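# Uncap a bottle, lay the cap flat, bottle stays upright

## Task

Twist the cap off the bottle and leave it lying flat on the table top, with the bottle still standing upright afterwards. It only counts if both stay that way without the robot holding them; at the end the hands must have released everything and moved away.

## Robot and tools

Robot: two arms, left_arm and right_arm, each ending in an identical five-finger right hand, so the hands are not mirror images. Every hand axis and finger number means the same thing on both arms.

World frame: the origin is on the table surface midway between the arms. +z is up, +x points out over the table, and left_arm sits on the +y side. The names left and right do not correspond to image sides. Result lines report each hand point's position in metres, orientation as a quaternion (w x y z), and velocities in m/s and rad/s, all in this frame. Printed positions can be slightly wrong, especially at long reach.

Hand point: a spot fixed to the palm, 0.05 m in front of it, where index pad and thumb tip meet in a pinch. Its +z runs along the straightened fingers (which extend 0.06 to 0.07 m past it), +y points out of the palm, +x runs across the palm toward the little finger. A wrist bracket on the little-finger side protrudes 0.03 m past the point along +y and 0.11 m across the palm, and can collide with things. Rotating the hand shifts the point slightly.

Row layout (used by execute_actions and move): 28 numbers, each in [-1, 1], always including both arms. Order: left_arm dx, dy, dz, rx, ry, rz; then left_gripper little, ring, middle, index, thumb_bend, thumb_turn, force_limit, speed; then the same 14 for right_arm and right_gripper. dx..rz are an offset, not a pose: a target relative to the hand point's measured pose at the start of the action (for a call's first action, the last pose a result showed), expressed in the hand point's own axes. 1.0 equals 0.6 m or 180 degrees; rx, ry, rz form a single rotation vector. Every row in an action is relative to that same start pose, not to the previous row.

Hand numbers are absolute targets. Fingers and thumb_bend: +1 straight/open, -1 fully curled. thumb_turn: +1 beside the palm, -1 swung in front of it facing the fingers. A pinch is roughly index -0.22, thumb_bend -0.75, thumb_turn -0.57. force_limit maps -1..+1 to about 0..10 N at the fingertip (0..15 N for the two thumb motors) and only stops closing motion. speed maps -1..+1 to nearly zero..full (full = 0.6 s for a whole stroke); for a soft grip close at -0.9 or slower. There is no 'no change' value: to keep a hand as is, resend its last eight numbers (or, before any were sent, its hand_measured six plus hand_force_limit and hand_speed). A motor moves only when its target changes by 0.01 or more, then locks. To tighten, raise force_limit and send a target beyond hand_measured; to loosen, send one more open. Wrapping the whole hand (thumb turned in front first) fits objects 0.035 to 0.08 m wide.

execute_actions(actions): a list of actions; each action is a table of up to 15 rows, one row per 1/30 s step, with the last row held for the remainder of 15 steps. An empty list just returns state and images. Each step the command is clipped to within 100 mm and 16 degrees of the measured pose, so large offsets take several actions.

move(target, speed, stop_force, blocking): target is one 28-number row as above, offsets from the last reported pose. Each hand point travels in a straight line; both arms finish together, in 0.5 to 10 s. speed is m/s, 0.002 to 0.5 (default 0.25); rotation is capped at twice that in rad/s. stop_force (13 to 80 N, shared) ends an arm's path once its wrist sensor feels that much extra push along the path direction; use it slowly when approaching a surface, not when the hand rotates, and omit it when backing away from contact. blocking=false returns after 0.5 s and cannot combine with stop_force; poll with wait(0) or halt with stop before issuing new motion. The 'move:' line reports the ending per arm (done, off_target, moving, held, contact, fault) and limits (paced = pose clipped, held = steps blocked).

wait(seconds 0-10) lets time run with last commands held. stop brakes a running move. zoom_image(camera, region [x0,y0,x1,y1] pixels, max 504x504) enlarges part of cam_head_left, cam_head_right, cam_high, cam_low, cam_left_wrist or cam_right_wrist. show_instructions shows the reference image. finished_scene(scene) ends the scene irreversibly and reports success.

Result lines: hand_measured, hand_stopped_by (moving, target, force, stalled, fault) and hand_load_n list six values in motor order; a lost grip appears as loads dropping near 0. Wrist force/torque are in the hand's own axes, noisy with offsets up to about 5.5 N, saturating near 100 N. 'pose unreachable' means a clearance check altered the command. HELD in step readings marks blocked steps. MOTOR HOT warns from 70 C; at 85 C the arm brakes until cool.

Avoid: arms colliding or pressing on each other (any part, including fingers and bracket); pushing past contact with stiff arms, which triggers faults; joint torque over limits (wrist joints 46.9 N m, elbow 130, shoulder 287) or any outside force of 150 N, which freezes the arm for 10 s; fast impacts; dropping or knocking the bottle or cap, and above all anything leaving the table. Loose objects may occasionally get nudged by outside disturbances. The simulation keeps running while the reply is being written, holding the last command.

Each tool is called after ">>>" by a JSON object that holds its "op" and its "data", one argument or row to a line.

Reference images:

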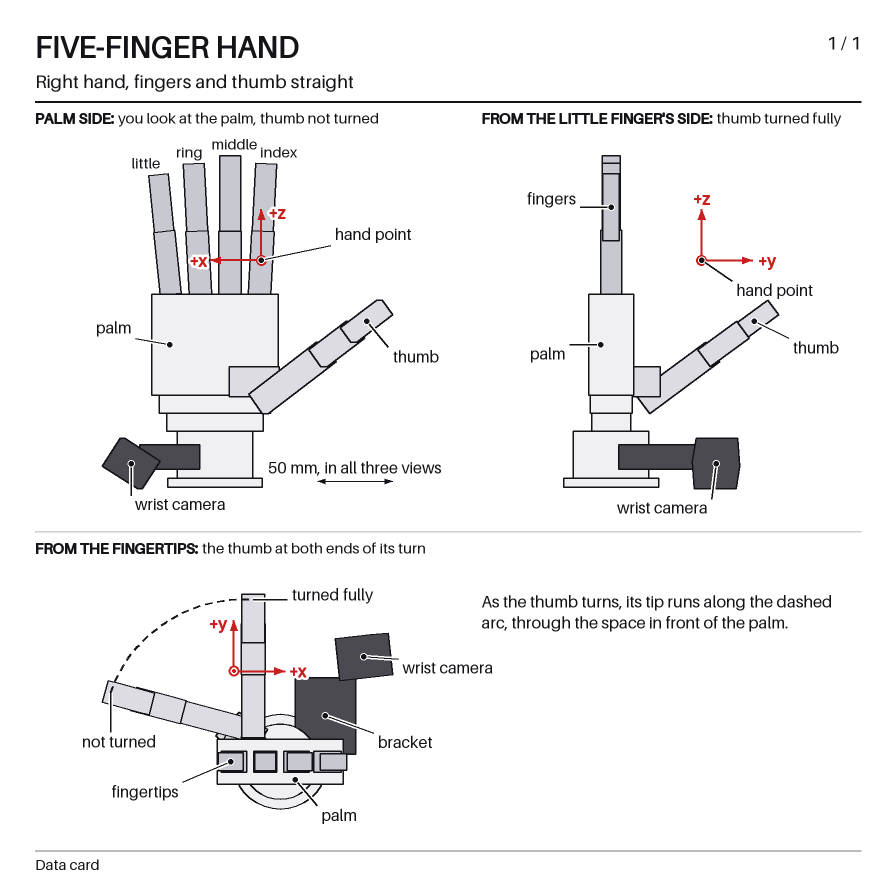

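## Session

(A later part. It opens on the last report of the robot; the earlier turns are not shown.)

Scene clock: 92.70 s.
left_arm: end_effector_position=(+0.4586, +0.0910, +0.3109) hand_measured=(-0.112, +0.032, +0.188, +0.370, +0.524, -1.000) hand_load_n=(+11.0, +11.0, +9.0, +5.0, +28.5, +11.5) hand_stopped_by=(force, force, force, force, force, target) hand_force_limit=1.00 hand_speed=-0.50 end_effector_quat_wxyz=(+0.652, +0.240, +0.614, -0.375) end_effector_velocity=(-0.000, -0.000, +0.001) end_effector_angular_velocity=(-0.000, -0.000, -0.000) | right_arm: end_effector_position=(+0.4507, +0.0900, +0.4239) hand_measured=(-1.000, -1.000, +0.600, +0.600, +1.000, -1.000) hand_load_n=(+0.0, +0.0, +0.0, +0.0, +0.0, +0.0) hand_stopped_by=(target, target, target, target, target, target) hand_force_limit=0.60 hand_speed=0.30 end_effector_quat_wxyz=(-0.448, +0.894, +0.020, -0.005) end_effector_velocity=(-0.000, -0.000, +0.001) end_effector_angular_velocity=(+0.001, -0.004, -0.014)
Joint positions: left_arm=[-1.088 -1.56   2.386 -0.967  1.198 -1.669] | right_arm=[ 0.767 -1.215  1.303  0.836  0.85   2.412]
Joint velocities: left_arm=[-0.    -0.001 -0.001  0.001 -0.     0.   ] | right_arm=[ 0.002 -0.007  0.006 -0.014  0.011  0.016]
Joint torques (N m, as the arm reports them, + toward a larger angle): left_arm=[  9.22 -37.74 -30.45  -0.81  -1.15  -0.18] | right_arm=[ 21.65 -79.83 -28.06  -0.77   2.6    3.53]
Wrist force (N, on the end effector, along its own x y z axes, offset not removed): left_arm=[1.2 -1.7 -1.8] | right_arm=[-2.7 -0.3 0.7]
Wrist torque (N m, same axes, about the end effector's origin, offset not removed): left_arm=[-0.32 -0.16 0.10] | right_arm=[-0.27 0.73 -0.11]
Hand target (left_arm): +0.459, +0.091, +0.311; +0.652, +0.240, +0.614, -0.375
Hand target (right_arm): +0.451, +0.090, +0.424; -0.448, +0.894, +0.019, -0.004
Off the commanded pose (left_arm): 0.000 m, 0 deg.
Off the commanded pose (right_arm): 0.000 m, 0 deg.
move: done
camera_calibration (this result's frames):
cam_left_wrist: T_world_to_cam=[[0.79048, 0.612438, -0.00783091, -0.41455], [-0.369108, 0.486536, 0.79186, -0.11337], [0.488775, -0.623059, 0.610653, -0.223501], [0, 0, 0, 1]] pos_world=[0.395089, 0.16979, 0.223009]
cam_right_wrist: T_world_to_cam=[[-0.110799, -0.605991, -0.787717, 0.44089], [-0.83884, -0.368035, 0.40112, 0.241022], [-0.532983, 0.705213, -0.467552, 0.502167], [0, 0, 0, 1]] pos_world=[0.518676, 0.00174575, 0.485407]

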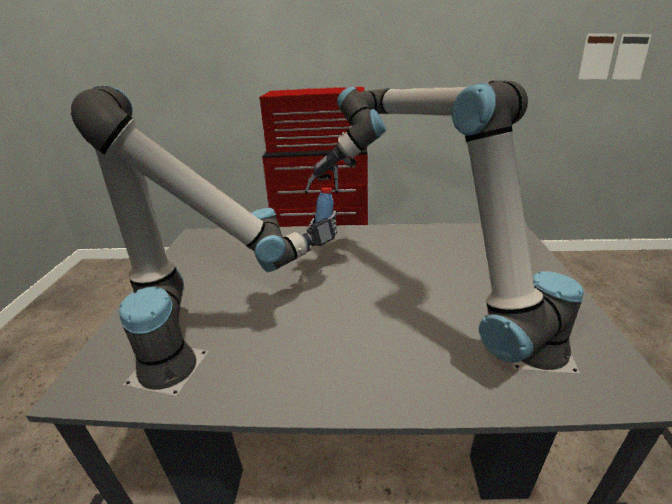

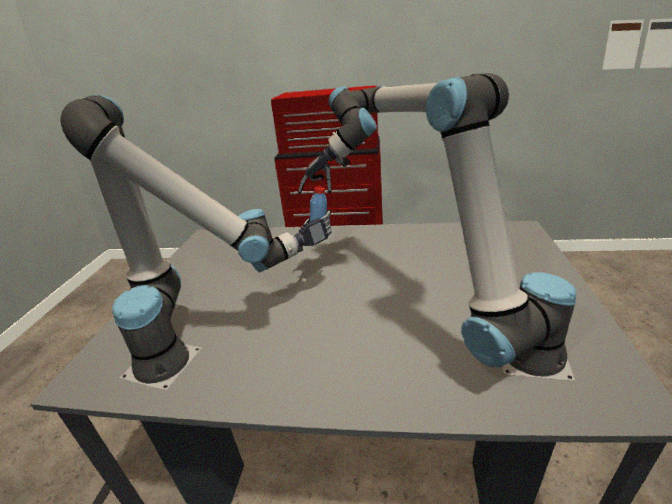

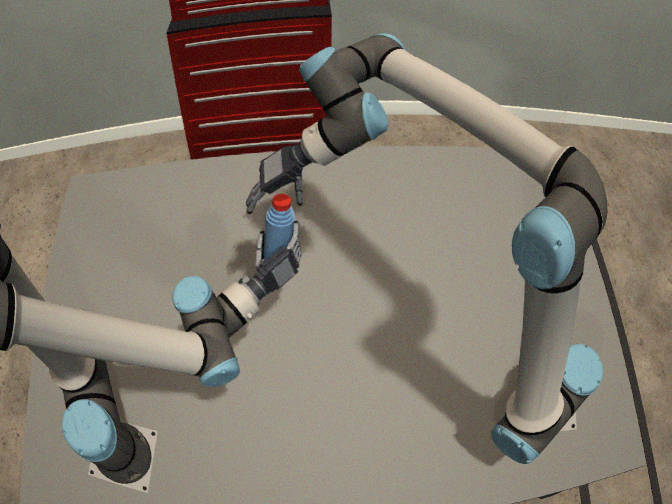

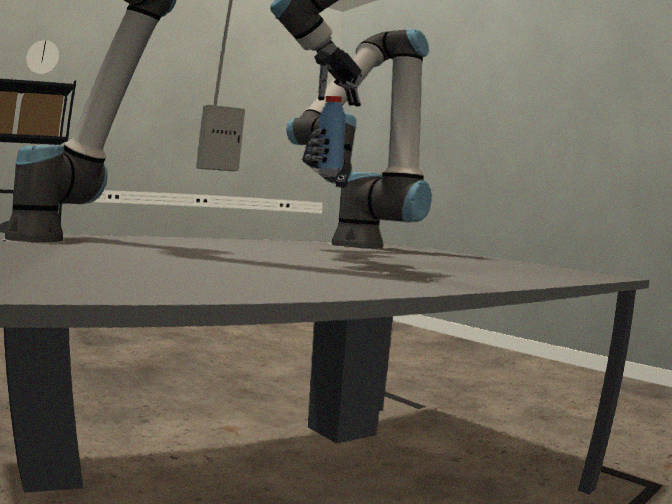

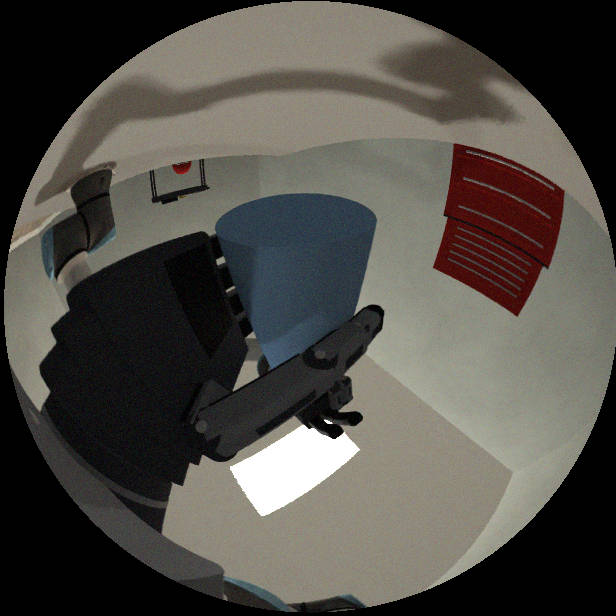

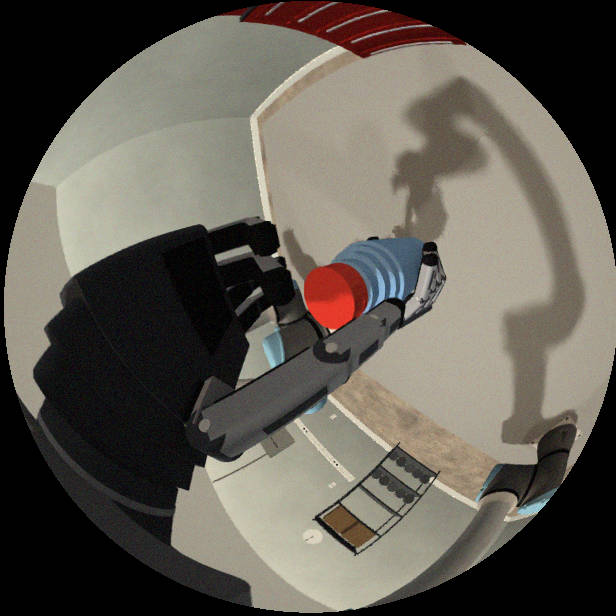

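>>> {"op": "move", "data": {
  "target": [0,0,0,0,0,0,-1,-0.97,-1,-1,-1,-1,1,-0.5,0,0.012,-0.002,0,0,0,-1,-1,0.6,0.6,1,-1,0.6,0.3]
}}

>>> {"op": "move", "data": {
  "target": [0,0,0,0,0,0,-1,-0.97,-1,-1,-1,-1,1,-0.5,0,0,0,0,0,0,-1,-1,-1,-1,-1,-1,0.8,-0.6]
}}

>>> {"op": "move", "data": {
  "target": [0,0,0,0,0,0,-1,-0.97,-1,-1,-1,-1,1,-0.5,-0.010,0.005,-0.015,0,-0.2,-0.15,-1,-1,-1,-1,-1,-1,0.8,-0.6],
  "speed": 0.2
}}

>>> {"op": "move", "data": {
  "target": [0,0,0,0,0,0,-1,-0.97,-1,-1,-1,-1,1,-0.5,-0.010,0.005,-0.015,0,-0.2,-0.15,-1,-1,-1,-1,-1,-1,0.8,-0.6],
  "speed": 0.2
}}

>>> {"op": "move", "data": {
  "target": [0,0,0,0,0,0,-1,-0.97,-1,-1,-1,-1,1,-0.5,-0.010,0.007,-0.013,0,-0.2,-0.15,-1,-1,-1,-1,-1,-1,0.8,-0.6],
  "speed": 0.2
}}

>>> {"op": "zoom_image", "data": {
  "camera": "cam_low",
  "region": [260,40,420,190]
}}

Scene clock: 93.93 s.
left_arm: end_effector_position=(+0.4586, +0.0910, +0.3109) hand_measured=(-0.112, +0.032, +0.188, +0.370, +0.524, -1.000) hand_load_n=(+11.0, +11.0, +9.0, +5.0, +28.5, +11.5) hand_stopped_by=(force, force, force, force, force, target) hand_force_limit=1.00 hand_speed=-0.50 end_effector_quat_wxyz=(+0.652, +0.240, +0.614, -0.375) end_effector_velocity=(-0.000, -0.000, -0.000) end_effector_angular_velocity=(+0.001, +0.000, -0.000) | right_arm: end_effector_position=(+0.4510, +0.0851, +0.4191) hand_measured=(-1.000, -1.000, +0.600, +0.600, +1.000, -1.000) hand_load_n=(+0.0, +0.0, +0.0, +0.0, +0.0, +0.0) hand_stopped_by=(target, target, target, target, target, target) hand_force_limit=0.60 hand_speed=0.30 end_effector_quat_wxyz=(-0.448, +0.894, +0.020, -0.005) end_effector_velocity=(+0.001, -0.002, -0.000) end_effector_angular_velocity=(+0.002, -0.001, +0.001)
Joint positions: left_arm=[-1.088 -1.56   2.386 -0.967  1.198 -1.669] | right_arm=[ 0.761 -1.22   1.319  0.829  0.846  2.406]
Joint velocities: left_arm=[-0.     0.001 -0.    -0.     0.    -0.   ] | right_arm=[-0.003 -0.002  0.004 -0.001 -0.003 -0.004]
Joint torques (N m, as the arm reports them, + toward a larger angle): left_arm=[  9.57 -37.12 -30.51  -0.86  -0.97  -0.23] | right_arm=[-17.44 -80.7  -29.52  -1.68  -4.45  -3.81]
Wrist force (N, on the end effector, along its own x y z axes, offset not removed): left_arm=[-1.5 1.1 -2.1] | right_arm=[-4.8 -5.9 -0.5]
Wrist torque (N m, same axes, about the end effector's origin, offset not removed): left_arm=[0.11 0.38 -0.10] | right_arm=[-1.06 0.78 -0.41]
Hand target (left_arm): +0.459, +0.091, +0.311; +0.652, +0.240, +0.614, -0.375
Hand target (right_arm): +0.451, +0.085, +0.419; -0.448, +0.894, +0.020, -0.005
Off the commanded pose (left_arm): 0.000 m, 0 deg.
Off the commanded pose (right_arm): 0.000 m, 0 deg.
move: done
camera_calibration (this result's frames):
cam_left_wrist: T_world_to_cam=[[0.79048, 0.612438, -0.00783096, -0.41455], [-0.369108, 0.486536, 0.79186, -0.11337], [0.488775, -0.623058, 0.610653, -0.223502], [0, 0, 0, 1]] pos_world=[0.395089, 0.16979, 0.223009]
cam_right_wrist: T_world_to_cam=[[-0.110839, -0.605998, -0.787707, 0.434129], [-0.838875, -0.367959, 0.401117, 0.241325], [-0.532919, 0.705247, -0.467572, 0.503553], [0, 0, 0, 1]] pos_world=[0.518914, -0.00325049, 0.480614]

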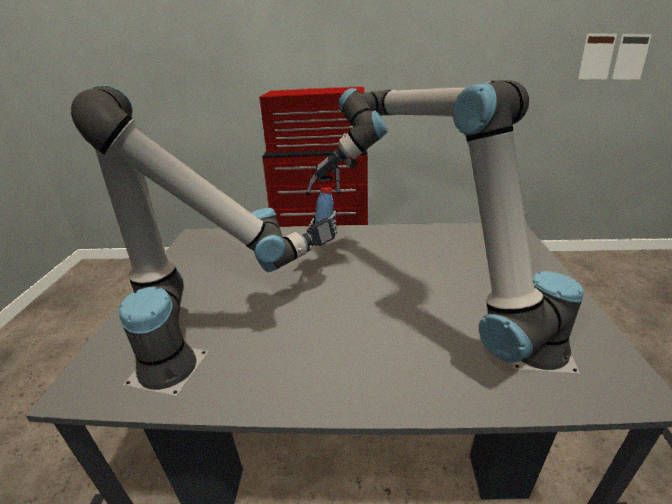

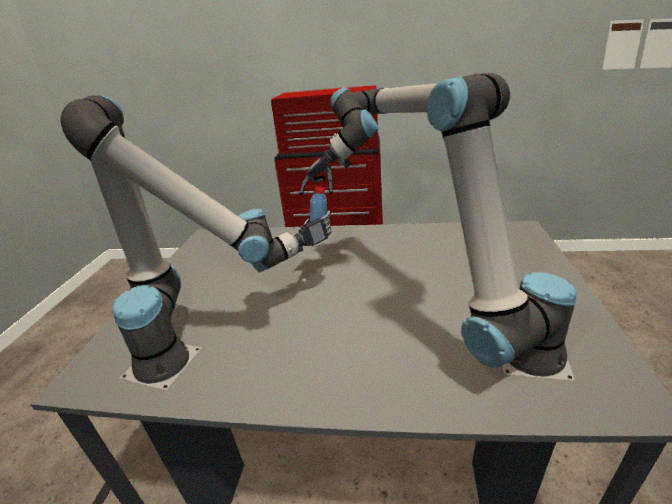

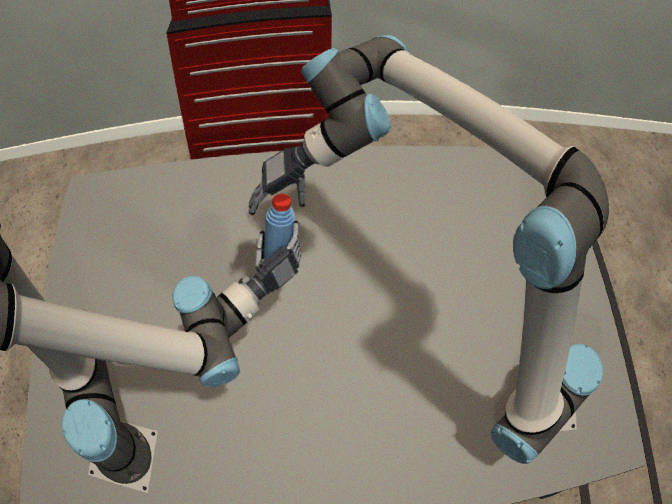

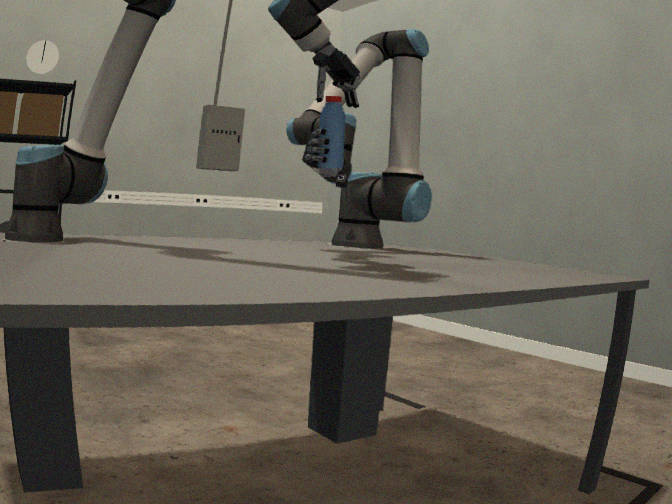

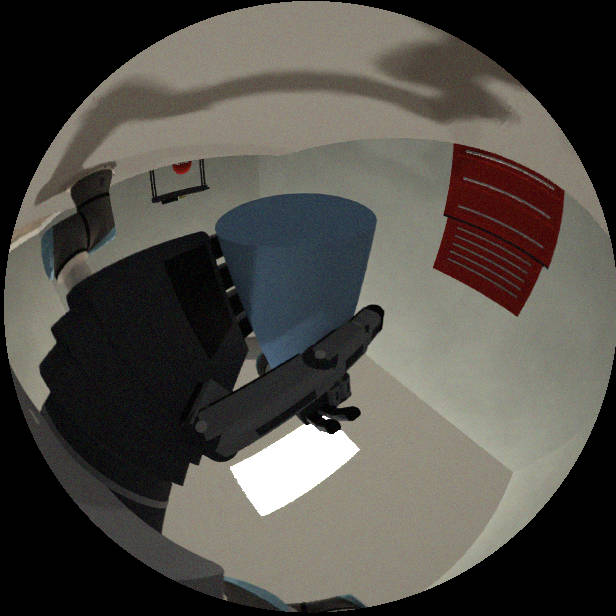

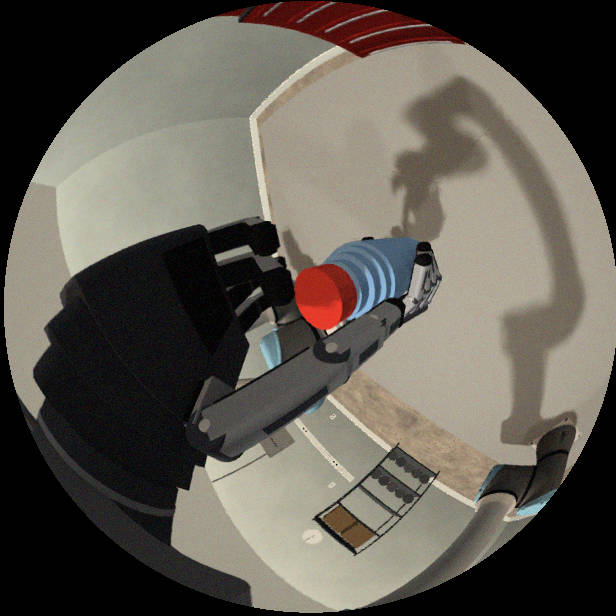

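Scene clock: 95.83 s.
left_arm: end_effector_position=(+0.4586, +0.0910, +0.3109) hand_measured=(-0.112, +0.032, +0.188, +0.370, +0.524, -0.998) hand_load_n=(+7.5, +10.0, +11.5, +10.5, +26.0, +19.0) hand_stopped_by=(force, force, force, force, force, target) hand_force_limit=1.00 hand_speed=-0.50 end_effector_quat_wxyz=(+0.652, +0.240, +0.614, -0.375) end_effector_velocity=(+0.000, +0.000, +0.001) end_effector_angular_velocity=(-0.002, -0.001, +0.001) | right_arm: end_effector_position=(+0.4510, +0.0851, +0.4192) hand_measured=(-1.000, -1.000, +0.028, -0.030, +0.352, -1.000) hand_load_n=(+0.0, +0.0, +8.0, +16.0, +13.5, +0.5) hand_stopped_by=(target, target, force, force, force, target) hand_force_limit=0.80 hand_speed=-0.60 end_effector_quat_wxyz=(-0.448, +0.894, +0.020, -0.005) end_effector_velocity=(-0.000, -0.000, +0.001) end_effector_angular_velocity=(-0.000, -0.000, -0.000)
Joint positions: left_arm=[-1.088 -1.56   2.386 -0.967  1.198 -1.669] | right_arm=[ 0.761 -1.22   1.319  0.829  0.846  2.406]
Joint velocities: left_arm=[ 0.    -0.002 -0.     0.001 -0.001  0.   ] | right_arm=[-0.    -0.001 -0.001  0.002  0.     0.   ]
Joint torques (N m, as the arm reports them, + toward a larger angle): left_arm=[  8.94 -36.19 -30.82  -0.66  -1.12  -0.34] | right_arm=[  4.68 -58.85 -43.33   7.85   3.9    2.75]
Wrist force (N, on the end effector, along its own x y z axes, offset not removed): left_arm=[-1.0 -12.3 7.0] | right_arm=[-1.6 -8.5 10.3]
Wrist torque (N m, same axes, about the end effector's origin, offset not removed): left_arm=[-0.70 0.91 0.40] | right_arm=[-0.03 0.56 -0.10]
Hand target (left_arm): +0.459, +0.091, +0.311; +0.652, +0.240, +0.614, -0.375
Hand target (right_arm): +0.451, +0.085, +0.419; -0.448, +0.894, +0.020, -0.005
Off the commanded pose (left_arm): 0.000 m, 0 deg.
Off the commanded pose (right_arm): 0.000 m, 0 deg.
move: done
camera_calibration (this result's frames):
cam_left_wrist: T_world_to_cam=[[0.790479, 0.612438, -0.00783079, -0.41455], [-0.369108, 0.486536, 0.79186, -0.11337], [0.488775, -0.623059, 0.610652, -0.223501], [0, 0, 0, 1]] pos_world=[0.395089, 0.16979, 0.223009]
cam_right_wrist: T_world_to_cam=[[-0.110812, -0.605984, -0.787721, 0.434148], [-0.838874, -0.367986, 0.401095, 0.24133], [-0.532927, 0.705245, -0.467567, 0.503548], [0, 0, 0, 1]] pos_world=[0.518909, -0.00323249, 0.480634]

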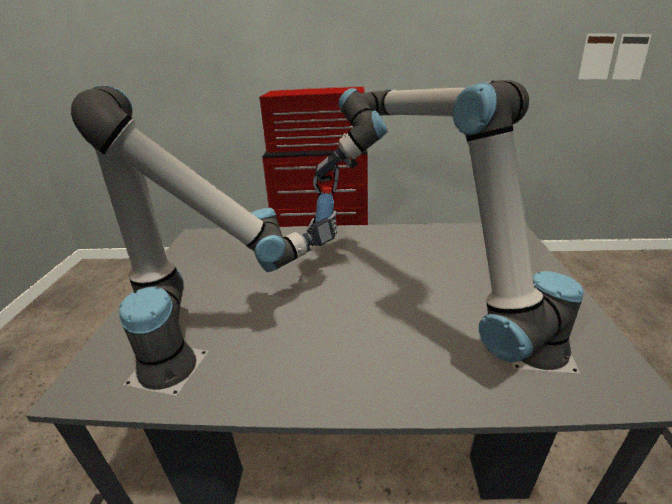

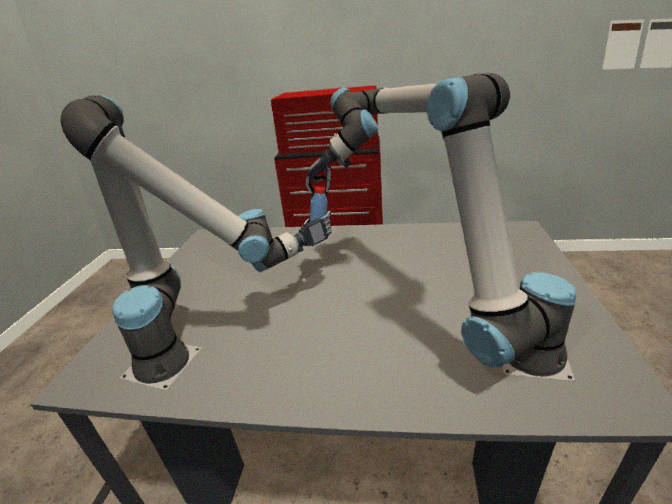

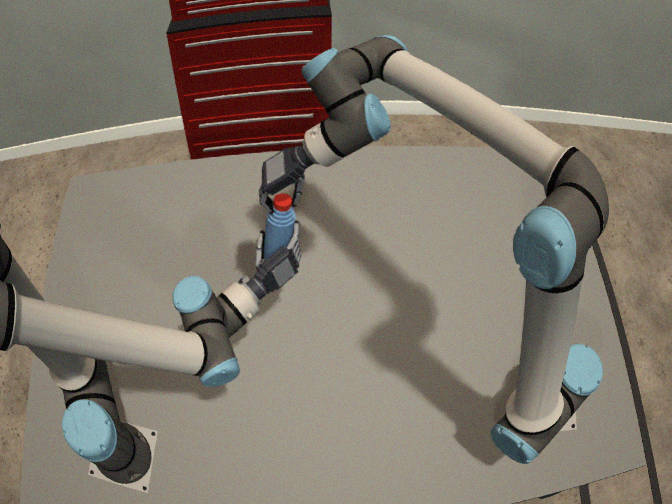

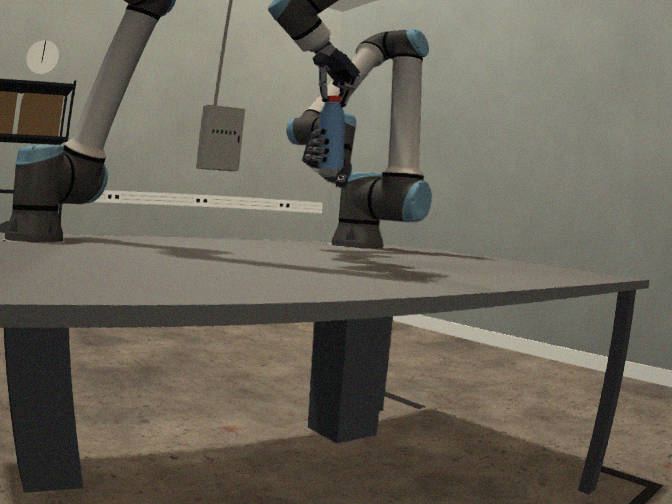

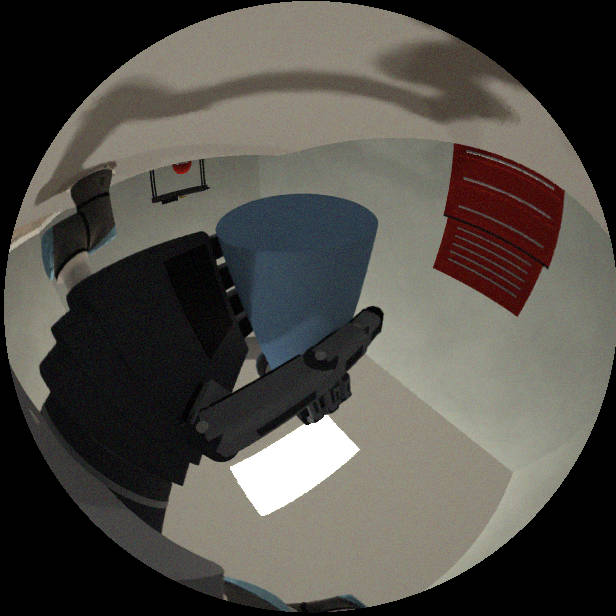

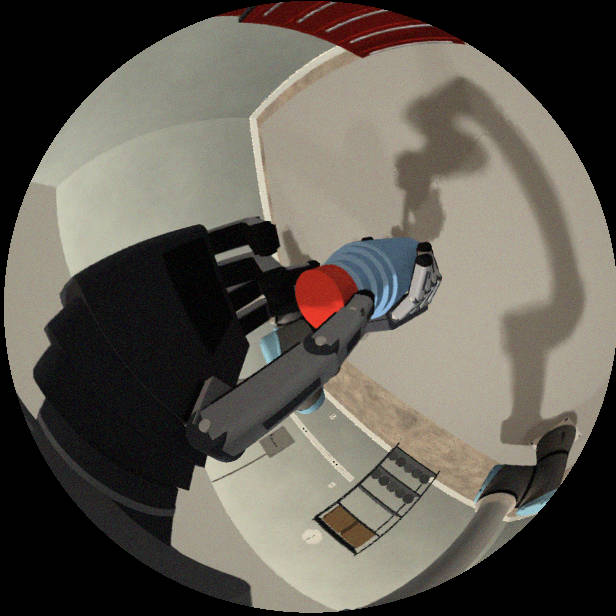

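Scene clock: 98.37 s.
left_arm: end_effector_position=(+0.4586, +0.0910, +0.3109) hand_measured=(-0.112, +0.032, +0.188, +0.370, +0.524, -0.998) hand_load_n=(+13.5, +12.0, +9.0, +4.5, +28.0, +8.5) hand_stopped_by=(force, force, force, force, force, target) hand_force_limit=1.00 hand_speed=-0.50 end_effector_quat_wxyz=(+0.652, +0.240, +0.614, -0.375) end_effector_velocity=(+0.000, +0.000, +0.001) end_effector_angular_velocity=(-0.000, -0.000, +0.000) | right_arm: end_effector_position=(+0.4454, +0.0759, +0.4221) hand_measured=(-1.000, -1.000, +0.028, -0.032, +0.352, -1.000) hand_load_n=(+0.0, +0.0, +11.0, +1.5, +15.5, +8.0) hand_stopped_by=(target, target, force, force, force, target) hand_force_limit=0.80 hand_speed=-0.60 end_effector_quat_wxyz=(-0.409, +0.820, +0.360, -0.175) end_effector_velocity=(+0.000, -0.000, -0.002) end_effector_angular_velocity=(-0.003, +0.004, +0.014)
Joint positions: left_arm=[-1.088 -1.56   2.386 -0.967  1.198 -1.669] | right_arm=[ 0.752 -0.945  1.077  1.693  0.675  1.241]
Joint velocities: left_arm=[ 0.    -0.001  0.     0.001 -0.     0.   ] | right_arm=[ 0.001  0.007 -0.003  0.017  0.004 -0.02 ]
Joint torques (N m, as the arm reports them, + toward a larger angle): left_arm=[ 10.03 -38.   -30.89  -1.04  -1.17  -0.09] | right_arm=[ 19.04 -70.27 -55.34   7.8    1.28  -3.83]
Wrist force (N, on the end effector, along its own x y z axes, offset not removed): left_arm=[-1.1 -3.2 -4.3] | right_arm=[1.4 2.2 -1.2]
Wrist torque (N m, same axes, about the end effector's origin, offset not removed): left_arm=[-0.53 -0.36 0.03] | right_arm=[0.23 0.20 0.25]
Hand target (left_arm): +0.459, +0.091, +0.311; +0.652, +0.240, +0.614, -0.375
Hand target (right_arm): +0.445, +0.076, +0.422; -0.408, +0.820, +0.361, -0.175
Off the commanded pose (left_arm): 0.000 m, 0 deg.
Off the commanded pose (right_arm): 0.000 m, 0 deg.
move: done
camera_calibration (this result's frames):
cam_left_wrist: T_world_to_cam=[[0.790479, 0.612438, -0.0078309, -0.41455], [-0.369108, 0.486536, 0.79186, -0.11337], [0.488775, -0.623059, 0.610653, -0.223501], [0, 0, 0, 1]] pos_world=[0.395089, 0.16979, 0.223009]
cam_right_wrist: T_world_to_cam=[[0.352138, -0.512423, -0.783212, 0.215105], [-0.336104, -0.850227, 0.405153, 0.0430108], [-0.873518, 0.12057, -0.471625, 0.706204], [0, 0, 0, 1]] pos_world=[0.555591, 0.0616463, 0.48411]

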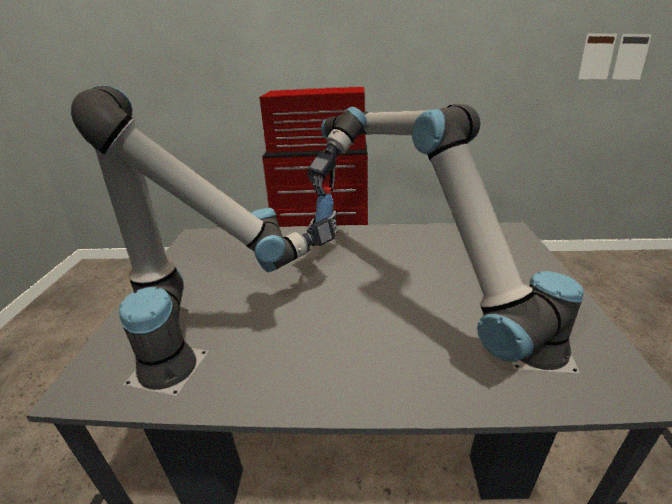

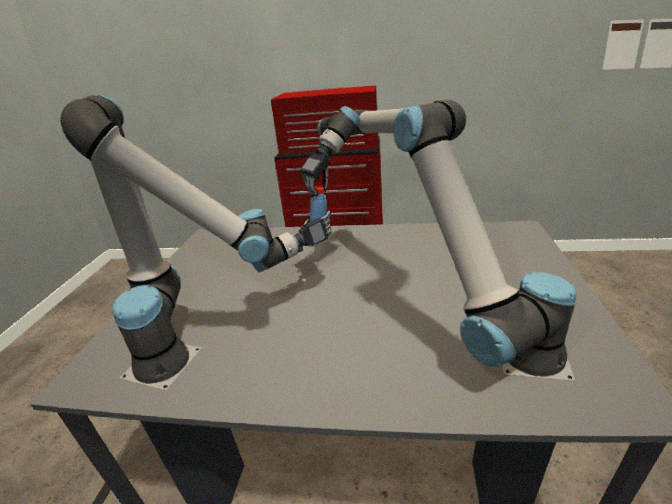

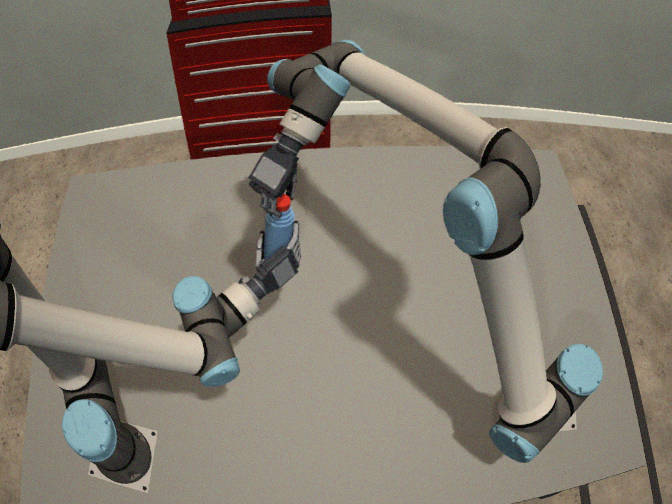

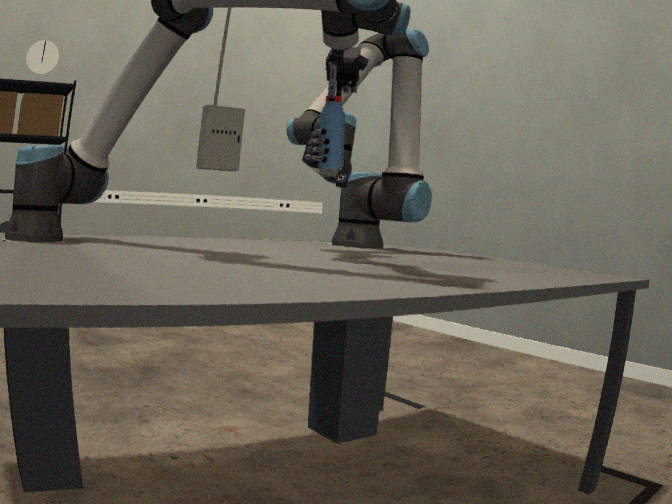

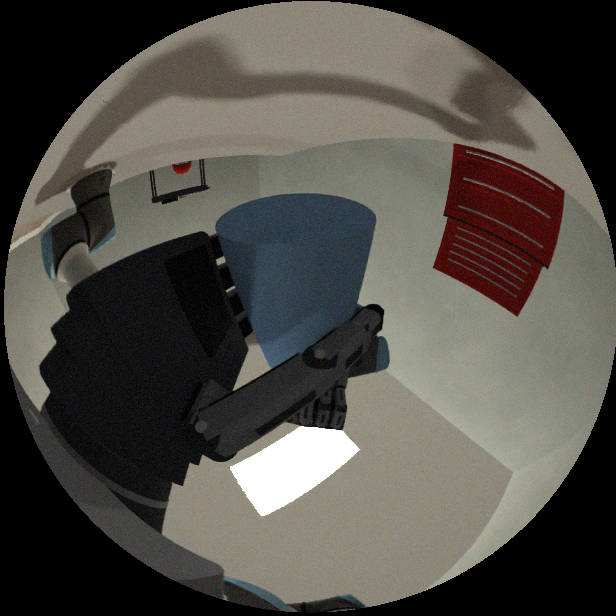

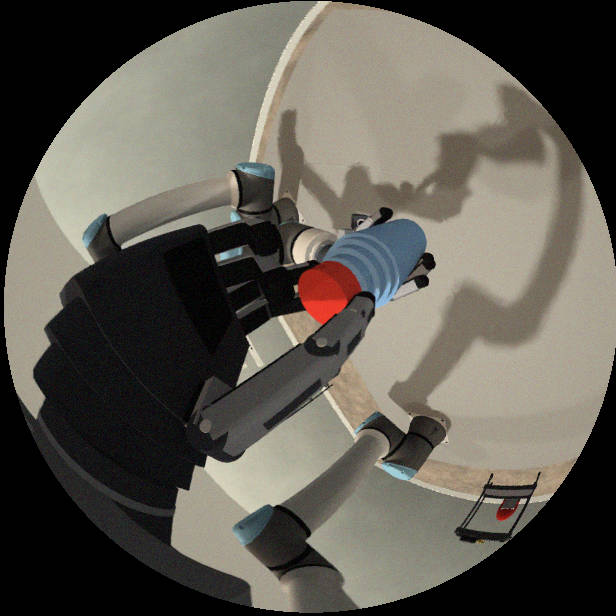

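Scene clock: 100.83 s.
left_arm: end_effector_position=(+0.4586, +0.0910, +0.3109) hand_measured=(-0.112, +0.032, +0.188, +0.370, +0.524, -1.000) hand_load_n=(+15.5, +11.0, +6.5, +4.0, +26.5, +9.5) hand_stopped_by=(force, force, force, force, force, target) hand_force_limit=1.00 hand_speed=-0.50 end_effector_quat_wxyz=(+0.652, +0.240, +0.614, -0.375) end_effector_velocity=(+0.000, +0.000, -0.001) end_effector_angular_velocity=(+0.002, +0.000, +0.000) | right_arm: end_effector_position=(+0.4478, +0.0654, +0.4251) hand_measured=(-1.000, -1.000, +0.028, -0.032, +0.352, -1.000) hand_load_n=(+0.0, +0.0, +4.0, +3.0, +11.0, +3.5) hand_stopped_by=(target, target, force, force, force, target) hand_force_limit=0.80 hand_speed=-0.60 end_effector_quat_wxyz=(-0.308, +0.622, +0.645, -0.319) end_effector_velocity=(+0.000, -0.000, -0.002) end_effector_angular_velocity=(-0.002, +0.002, +0.017)
Joint positions: left_arm=[-1.088 -1.56   2.386 -0.967  1.198 -1.669] | right_arm=[ 0.845 -0.769  0.87   2.265  1.05   0.454]
Joint velocities: left_arm=[ 0.     0.001 -0.     0.001  0.    -0.   ] | right_arm=[ 0.003  0.005 -0.003  0.006  0.011 -0.011]
Joint torques (N m, as the arm reports them, + toward a larger angle): left_arm=[  9.33 -36.35 -30.25  -1.07  -0.84  -0.21] | right_arm=[ 19.86 -79.94 -52.73   7.29   2.43  -4.55]
Wrist force (N, on the end effector, along its own x y z axes, offset not removed): left_arm=[3.7 -2.3 -5.5] | right_arm=[-3.1 5.3 -7.9]
Wrist torque (N m, same axes, about the end effector's origin, offset not removed): left_arm=[0.12 -0.44 0.34] | right_arm=[0.83 0.68 -0.01]
Hand target (left_arm): +0.459, +0.091, +0.311; +0.652, +0.240, +0.614, -0.375
Hand target (right_arm): +0.448, +0.065, +0.425; -0.307, +0.622, +0.646, -0.319
Off the commanded pose (left_arm): 0.000 m, 0 deg.
Off the commanded pose (right_arm): 0.000 m, 0 deg.
move: done
camera_calibration (this result's frames):
cam_left_wrist: T_world_to_cam=[[0.79048, 0.612438, -0.00782865, -0.414551], [-0.369107, 0.486531, 0.791863, -0.113371], [0.488777, -0.623062, 0.610648, -0.223499], [0, 0, 0, 1]] pos_world=[0.395089, 0.169791, 0.223008]
cam_right_wrist: T_world_to_cam=[[0.614103, -0.119792, -0.780082, 0.0668799], [0.360096, -0.837005, 0.412011, -0.281865], [-0.702288, -0.533922, -0.470871, 0.676825], [0, 0, 0, 1]] pos_world=[0.535753, 0.133461, 0.487001]

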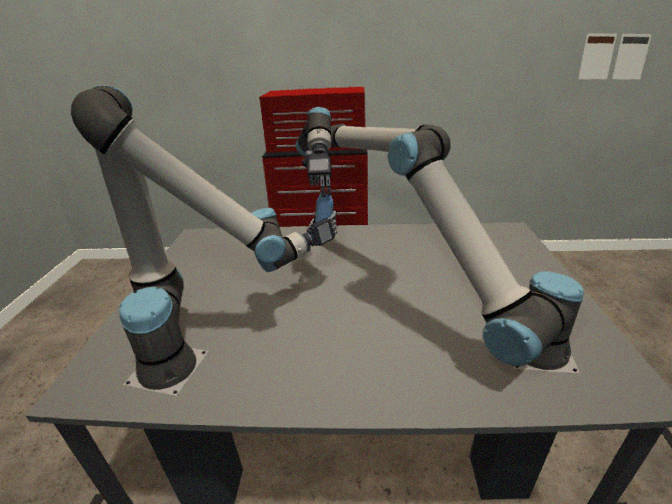

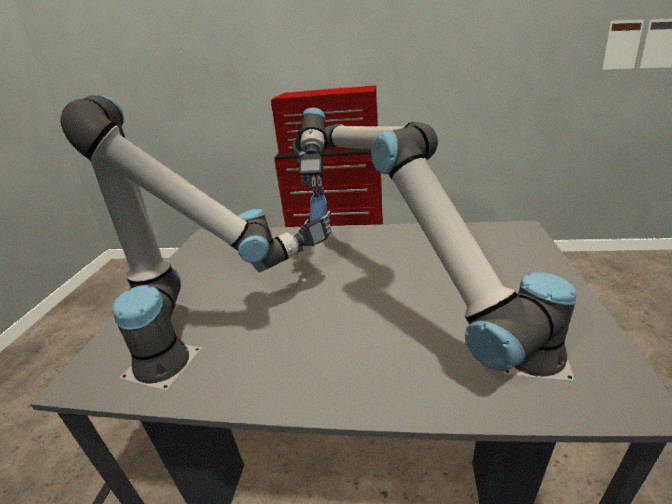

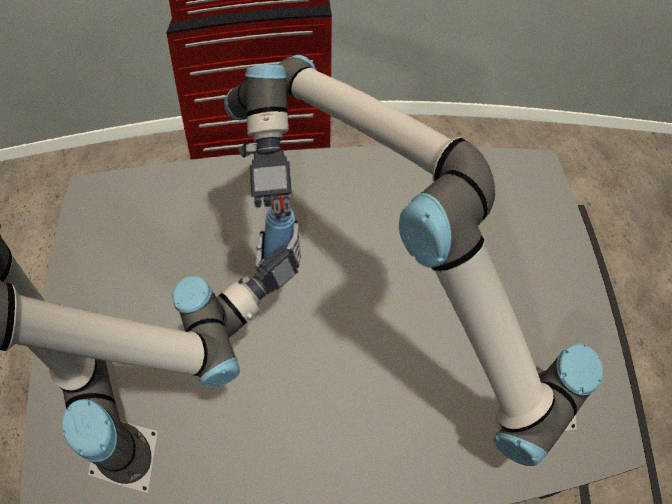

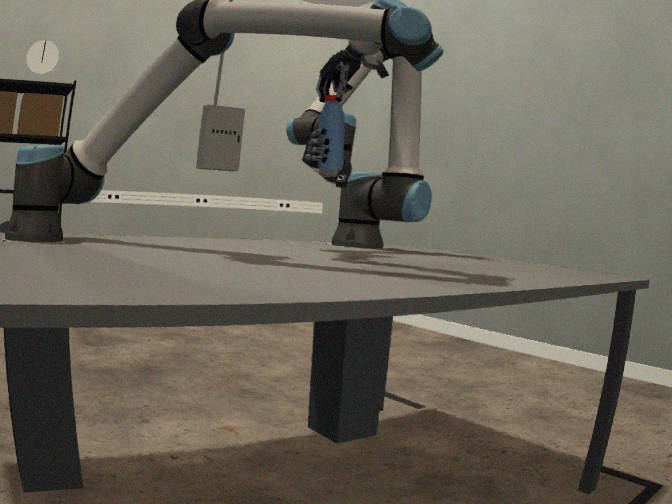

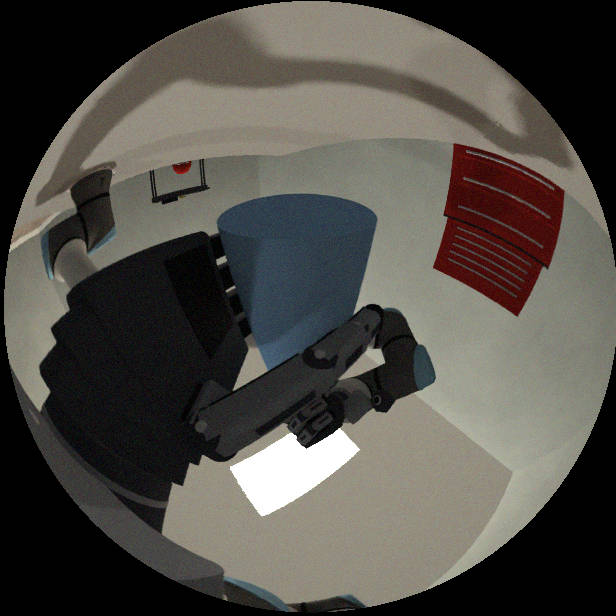

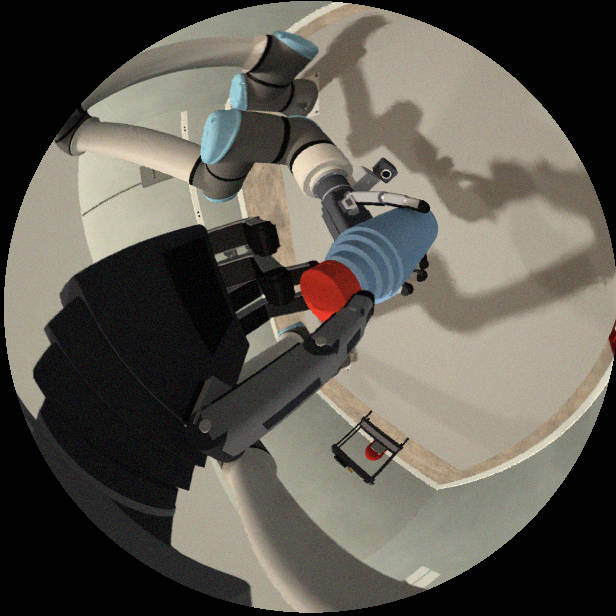

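Scene clock: 103.30 s.
left_arm: end_effector_position=(+0.4586, +0.0910, +0.3108) hand_measured=(-0.112, +0.032, +0.188, +0.370, +0.524, -1.000) hand_load_n=(+14.5, +9.0, +6.0, +8.5, +25.5, +14.0) hand_stopped_by=(force, force, force, force, force, target) hand_force_limit=1.00 hand_speed=-0.50 end_effector_quat_wxyz=(+0.652, +0.240, +0.614, -0.375) end_effector_velocity=(-0.000, -0.000, +0.000) end_effector_angular_velocity=(-0.001, -0.000, -0.001) | right_arm: end_effector_position=(+0.4568, +0.0597, +0.4265) hand_measured=(-1.000, -1.000, +0.028, -0.032, +0.352, -1.000) hand_load_n=(+0.0, +0.0, +2.0, +0.0, +9.5, +3.0) hand_stopped_by=(target, target, force, force, force, target) hand_force_limit=0.80 hand_speed=-0.60 end_effector_quat_wxyz=(-0.160, +0.330, +0.833, -0.414) end_effector_velocity=(+0.000, -0.000, +0.002) end_effector_angular_velocity=(+0.004, -0.004, +0.017)
Joint positions: left_arm=[-1.088 -1.56   2.386 -0.967  1.198 -1.669] | right_arm=[ 0.977 -0.68   0.724  2.446  1.555  0.021]
Joint velocities: left_arm=[-0. -0.  0. -0.  0.  0.] | right_arm=[ 0.003 -0.002 -0.002 -0.001  0.011 -0.008]
Joint torques (N m, as the arm reports them, + toward a larger angle): left_arm=[  9.59 -35.55 -30.88  -2.38  -1.01  -0.4 ] | right_arm=[  22.78 -104.54  -35.      5.68    2.58   -3.8 ]
Wrist force (N, on the end effector, along its own x y z axes, offset not removed): left_arm=[6.7 -7.1 -1.5] | right_arm=[2.6 -3.0 -9.7]
Wrist torque (N m, same axes, about the end effector's origin, offset not removed): left_arm=[0.26 -0.04 1.09] | right_arm=[-1.01 -0.30 0.21]
Hand target (left_arm): +0.459, +0.091, +0.311; +0.652, +0.240, +0.614, -0.375
Hand target (right_arm): +0.457, +0.060, +0.426; -0.159, +0.329, +0.833, -0.414
Off the commanded pose (left_arm): 0.000 m, 0 deg.
Off the commanded pose (right_arm): 0.000 m, 0 deg.
move: done
camera_calibration (this result's frames):
cam_left_wrist: T_world_to_cam=[[0.79048, 0.612438, -0.00781976, -0.414554], [-0.369101, 0.486512, 0.791878, -0.113373], [0.488781, -0.623077, 0.610629, -0.223489], [0, 0, 0, 1]] pos_world=[0.395088, 0.169795, 0.223005]
cam_right_wrist: T_world_to_cam=[[0.522664, 0.343213, -0.780402, 0.0760462], [0.844182, -0.336201, 0.417522, -0.543754], [-0.119073, -0.877025, -0.465455, 0.432528], [0, 0, 0, 1]] pos_world=[0.470783, 0.170428, 0.487699]

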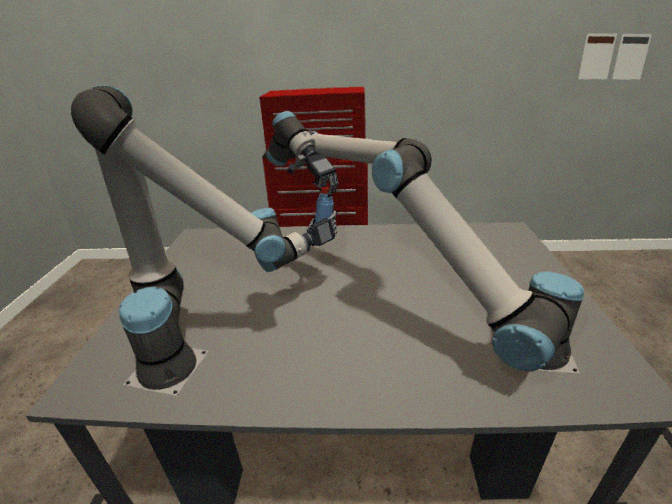

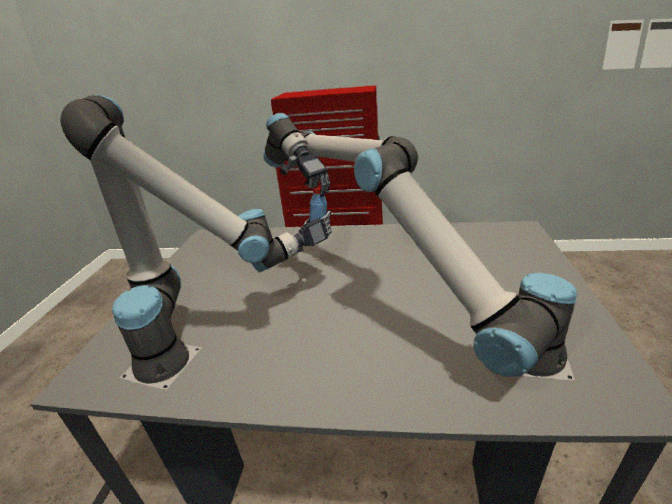

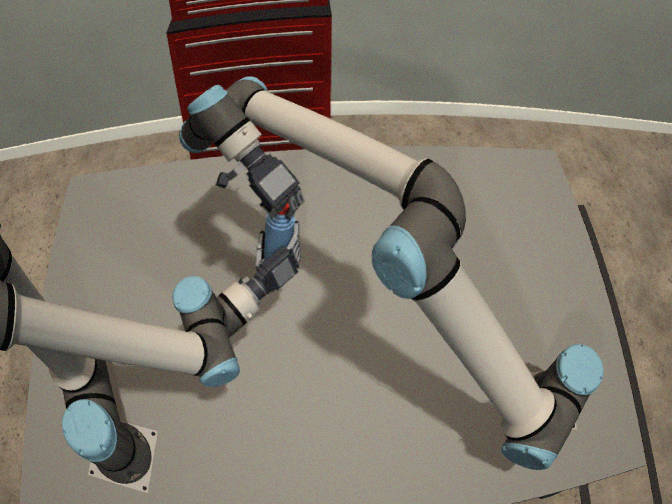

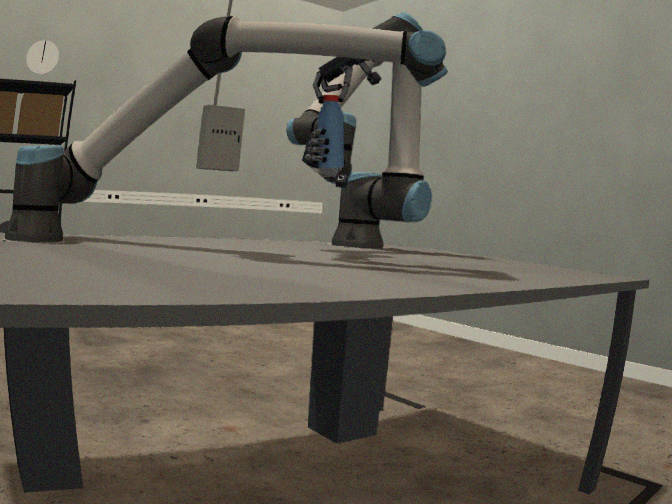

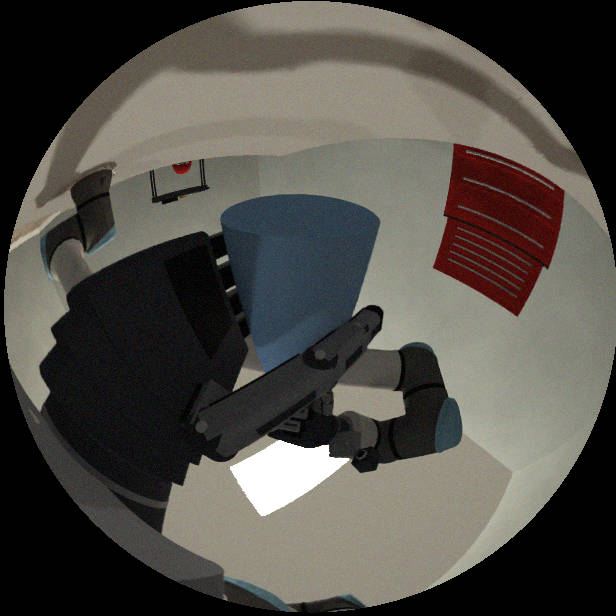

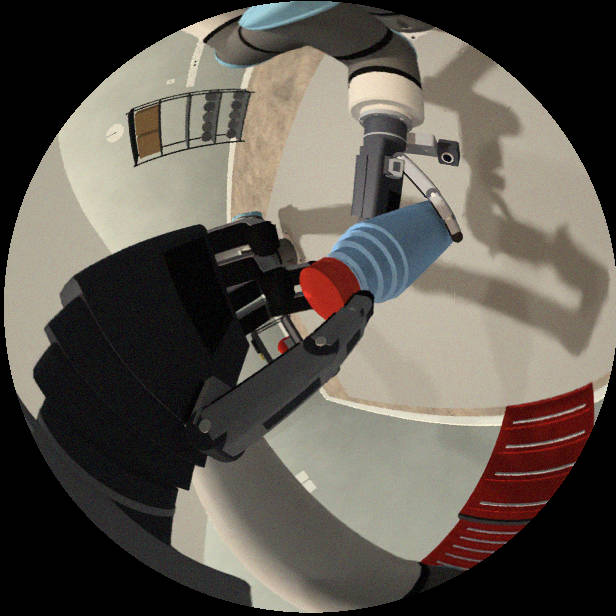

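Region (260, 40, 420, 190) of cam_low's 672x504 image, scaled by 3.150, with more detail than that image has; it fills the top 472 rows of this view, and the rest is white.

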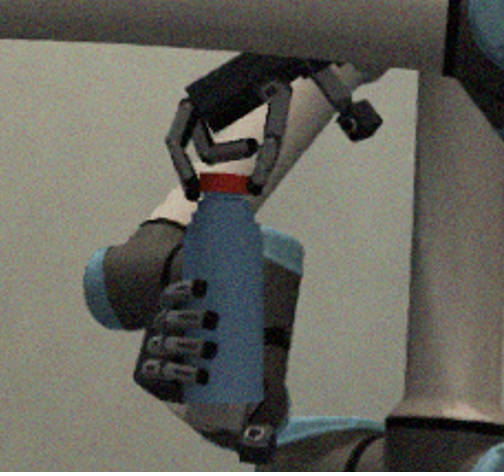

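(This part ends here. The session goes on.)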